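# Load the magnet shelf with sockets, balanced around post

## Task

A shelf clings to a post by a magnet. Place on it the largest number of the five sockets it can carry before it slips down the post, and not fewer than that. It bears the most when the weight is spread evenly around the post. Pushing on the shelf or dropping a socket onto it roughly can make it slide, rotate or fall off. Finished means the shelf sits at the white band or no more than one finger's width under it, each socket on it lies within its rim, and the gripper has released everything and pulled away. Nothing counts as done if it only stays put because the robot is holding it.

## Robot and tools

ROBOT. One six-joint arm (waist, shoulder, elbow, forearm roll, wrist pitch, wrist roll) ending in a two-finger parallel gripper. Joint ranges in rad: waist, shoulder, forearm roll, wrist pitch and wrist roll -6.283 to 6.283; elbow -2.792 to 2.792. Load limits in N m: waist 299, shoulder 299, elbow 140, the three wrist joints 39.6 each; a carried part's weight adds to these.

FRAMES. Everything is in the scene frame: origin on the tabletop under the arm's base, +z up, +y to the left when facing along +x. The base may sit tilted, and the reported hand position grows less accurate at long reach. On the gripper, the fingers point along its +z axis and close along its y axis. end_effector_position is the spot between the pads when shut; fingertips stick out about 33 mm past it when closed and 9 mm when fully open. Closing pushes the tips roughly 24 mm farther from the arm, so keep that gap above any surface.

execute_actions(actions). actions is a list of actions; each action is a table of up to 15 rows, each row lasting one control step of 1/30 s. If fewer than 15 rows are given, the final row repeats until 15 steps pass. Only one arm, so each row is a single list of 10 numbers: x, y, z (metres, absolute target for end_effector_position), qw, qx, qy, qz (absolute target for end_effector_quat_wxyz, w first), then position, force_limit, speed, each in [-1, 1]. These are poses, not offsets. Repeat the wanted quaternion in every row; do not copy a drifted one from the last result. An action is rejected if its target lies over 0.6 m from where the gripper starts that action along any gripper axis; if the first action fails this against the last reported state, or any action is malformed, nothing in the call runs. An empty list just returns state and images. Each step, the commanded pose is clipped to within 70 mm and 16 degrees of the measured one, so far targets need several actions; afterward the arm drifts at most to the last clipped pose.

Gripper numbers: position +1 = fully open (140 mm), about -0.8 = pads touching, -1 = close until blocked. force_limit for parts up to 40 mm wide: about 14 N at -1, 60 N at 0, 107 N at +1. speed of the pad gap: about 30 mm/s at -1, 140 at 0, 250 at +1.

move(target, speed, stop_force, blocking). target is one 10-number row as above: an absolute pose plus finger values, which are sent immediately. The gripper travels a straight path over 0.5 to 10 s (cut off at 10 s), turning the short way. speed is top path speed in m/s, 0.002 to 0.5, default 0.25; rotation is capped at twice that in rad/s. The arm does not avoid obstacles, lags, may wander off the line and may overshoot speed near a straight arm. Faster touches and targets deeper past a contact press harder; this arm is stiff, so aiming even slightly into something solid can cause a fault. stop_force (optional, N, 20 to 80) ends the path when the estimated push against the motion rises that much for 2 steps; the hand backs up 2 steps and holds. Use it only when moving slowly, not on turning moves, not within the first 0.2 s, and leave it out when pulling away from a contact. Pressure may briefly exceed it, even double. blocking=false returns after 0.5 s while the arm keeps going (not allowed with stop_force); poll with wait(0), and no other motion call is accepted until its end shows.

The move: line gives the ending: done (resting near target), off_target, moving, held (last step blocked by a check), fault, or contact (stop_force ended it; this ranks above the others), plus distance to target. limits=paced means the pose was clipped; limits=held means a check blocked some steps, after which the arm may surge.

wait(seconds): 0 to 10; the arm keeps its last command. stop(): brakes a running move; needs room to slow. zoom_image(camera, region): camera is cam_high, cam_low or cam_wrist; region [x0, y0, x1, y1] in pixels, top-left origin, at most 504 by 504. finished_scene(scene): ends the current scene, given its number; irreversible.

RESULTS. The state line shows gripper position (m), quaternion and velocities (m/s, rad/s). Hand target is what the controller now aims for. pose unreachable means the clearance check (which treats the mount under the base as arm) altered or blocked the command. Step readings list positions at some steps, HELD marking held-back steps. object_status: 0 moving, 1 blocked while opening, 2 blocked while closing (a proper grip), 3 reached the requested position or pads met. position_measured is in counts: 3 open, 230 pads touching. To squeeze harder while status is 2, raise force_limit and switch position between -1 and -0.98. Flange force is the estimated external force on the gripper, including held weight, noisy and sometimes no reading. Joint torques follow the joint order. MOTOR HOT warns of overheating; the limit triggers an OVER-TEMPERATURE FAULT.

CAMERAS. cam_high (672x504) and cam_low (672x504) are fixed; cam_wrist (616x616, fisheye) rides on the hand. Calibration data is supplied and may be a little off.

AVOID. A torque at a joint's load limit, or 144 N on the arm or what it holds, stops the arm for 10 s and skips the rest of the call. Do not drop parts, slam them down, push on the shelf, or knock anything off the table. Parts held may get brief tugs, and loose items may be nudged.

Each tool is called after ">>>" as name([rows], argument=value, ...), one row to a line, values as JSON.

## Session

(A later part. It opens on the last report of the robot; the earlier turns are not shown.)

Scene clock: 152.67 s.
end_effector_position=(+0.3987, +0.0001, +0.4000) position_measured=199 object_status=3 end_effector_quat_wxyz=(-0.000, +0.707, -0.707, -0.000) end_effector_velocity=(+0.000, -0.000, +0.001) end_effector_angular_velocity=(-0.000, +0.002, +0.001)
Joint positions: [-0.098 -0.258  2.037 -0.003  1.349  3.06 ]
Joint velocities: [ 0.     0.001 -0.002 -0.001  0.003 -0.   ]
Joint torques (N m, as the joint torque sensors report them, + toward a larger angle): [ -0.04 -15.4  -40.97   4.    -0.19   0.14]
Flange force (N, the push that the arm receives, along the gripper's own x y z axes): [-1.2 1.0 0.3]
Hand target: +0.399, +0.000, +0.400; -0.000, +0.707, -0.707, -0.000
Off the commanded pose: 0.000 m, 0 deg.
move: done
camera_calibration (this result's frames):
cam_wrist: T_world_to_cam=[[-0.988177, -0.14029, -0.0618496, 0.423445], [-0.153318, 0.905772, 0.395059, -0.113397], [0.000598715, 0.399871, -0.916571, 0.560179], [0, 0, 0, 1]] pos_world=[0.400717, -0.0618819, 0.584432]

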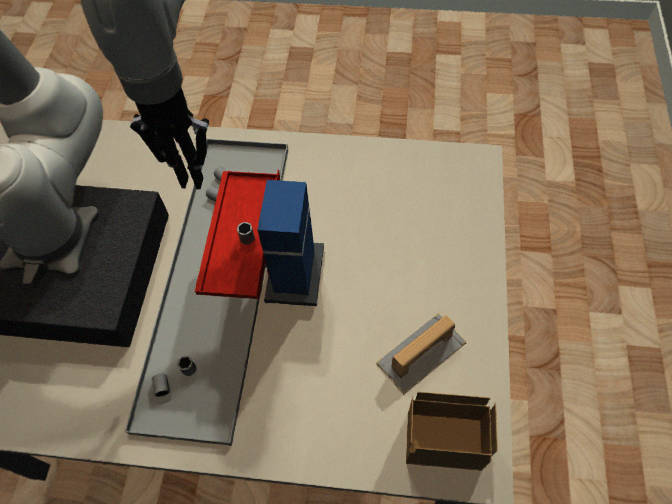

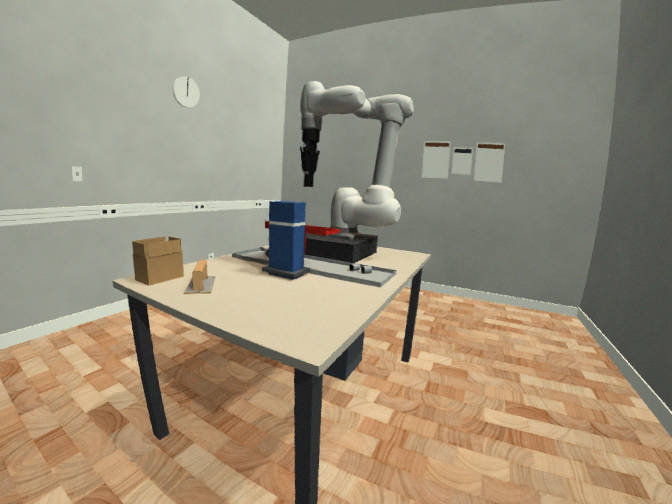

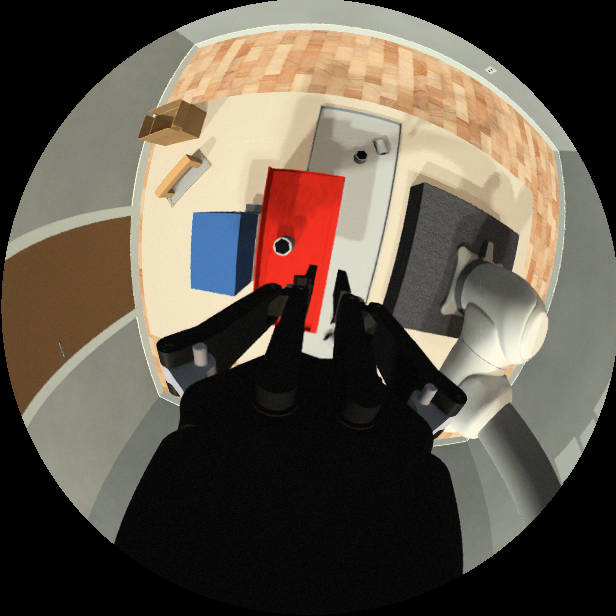

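>>> finished_scene(scene=1)

The scene is finished: the task was done.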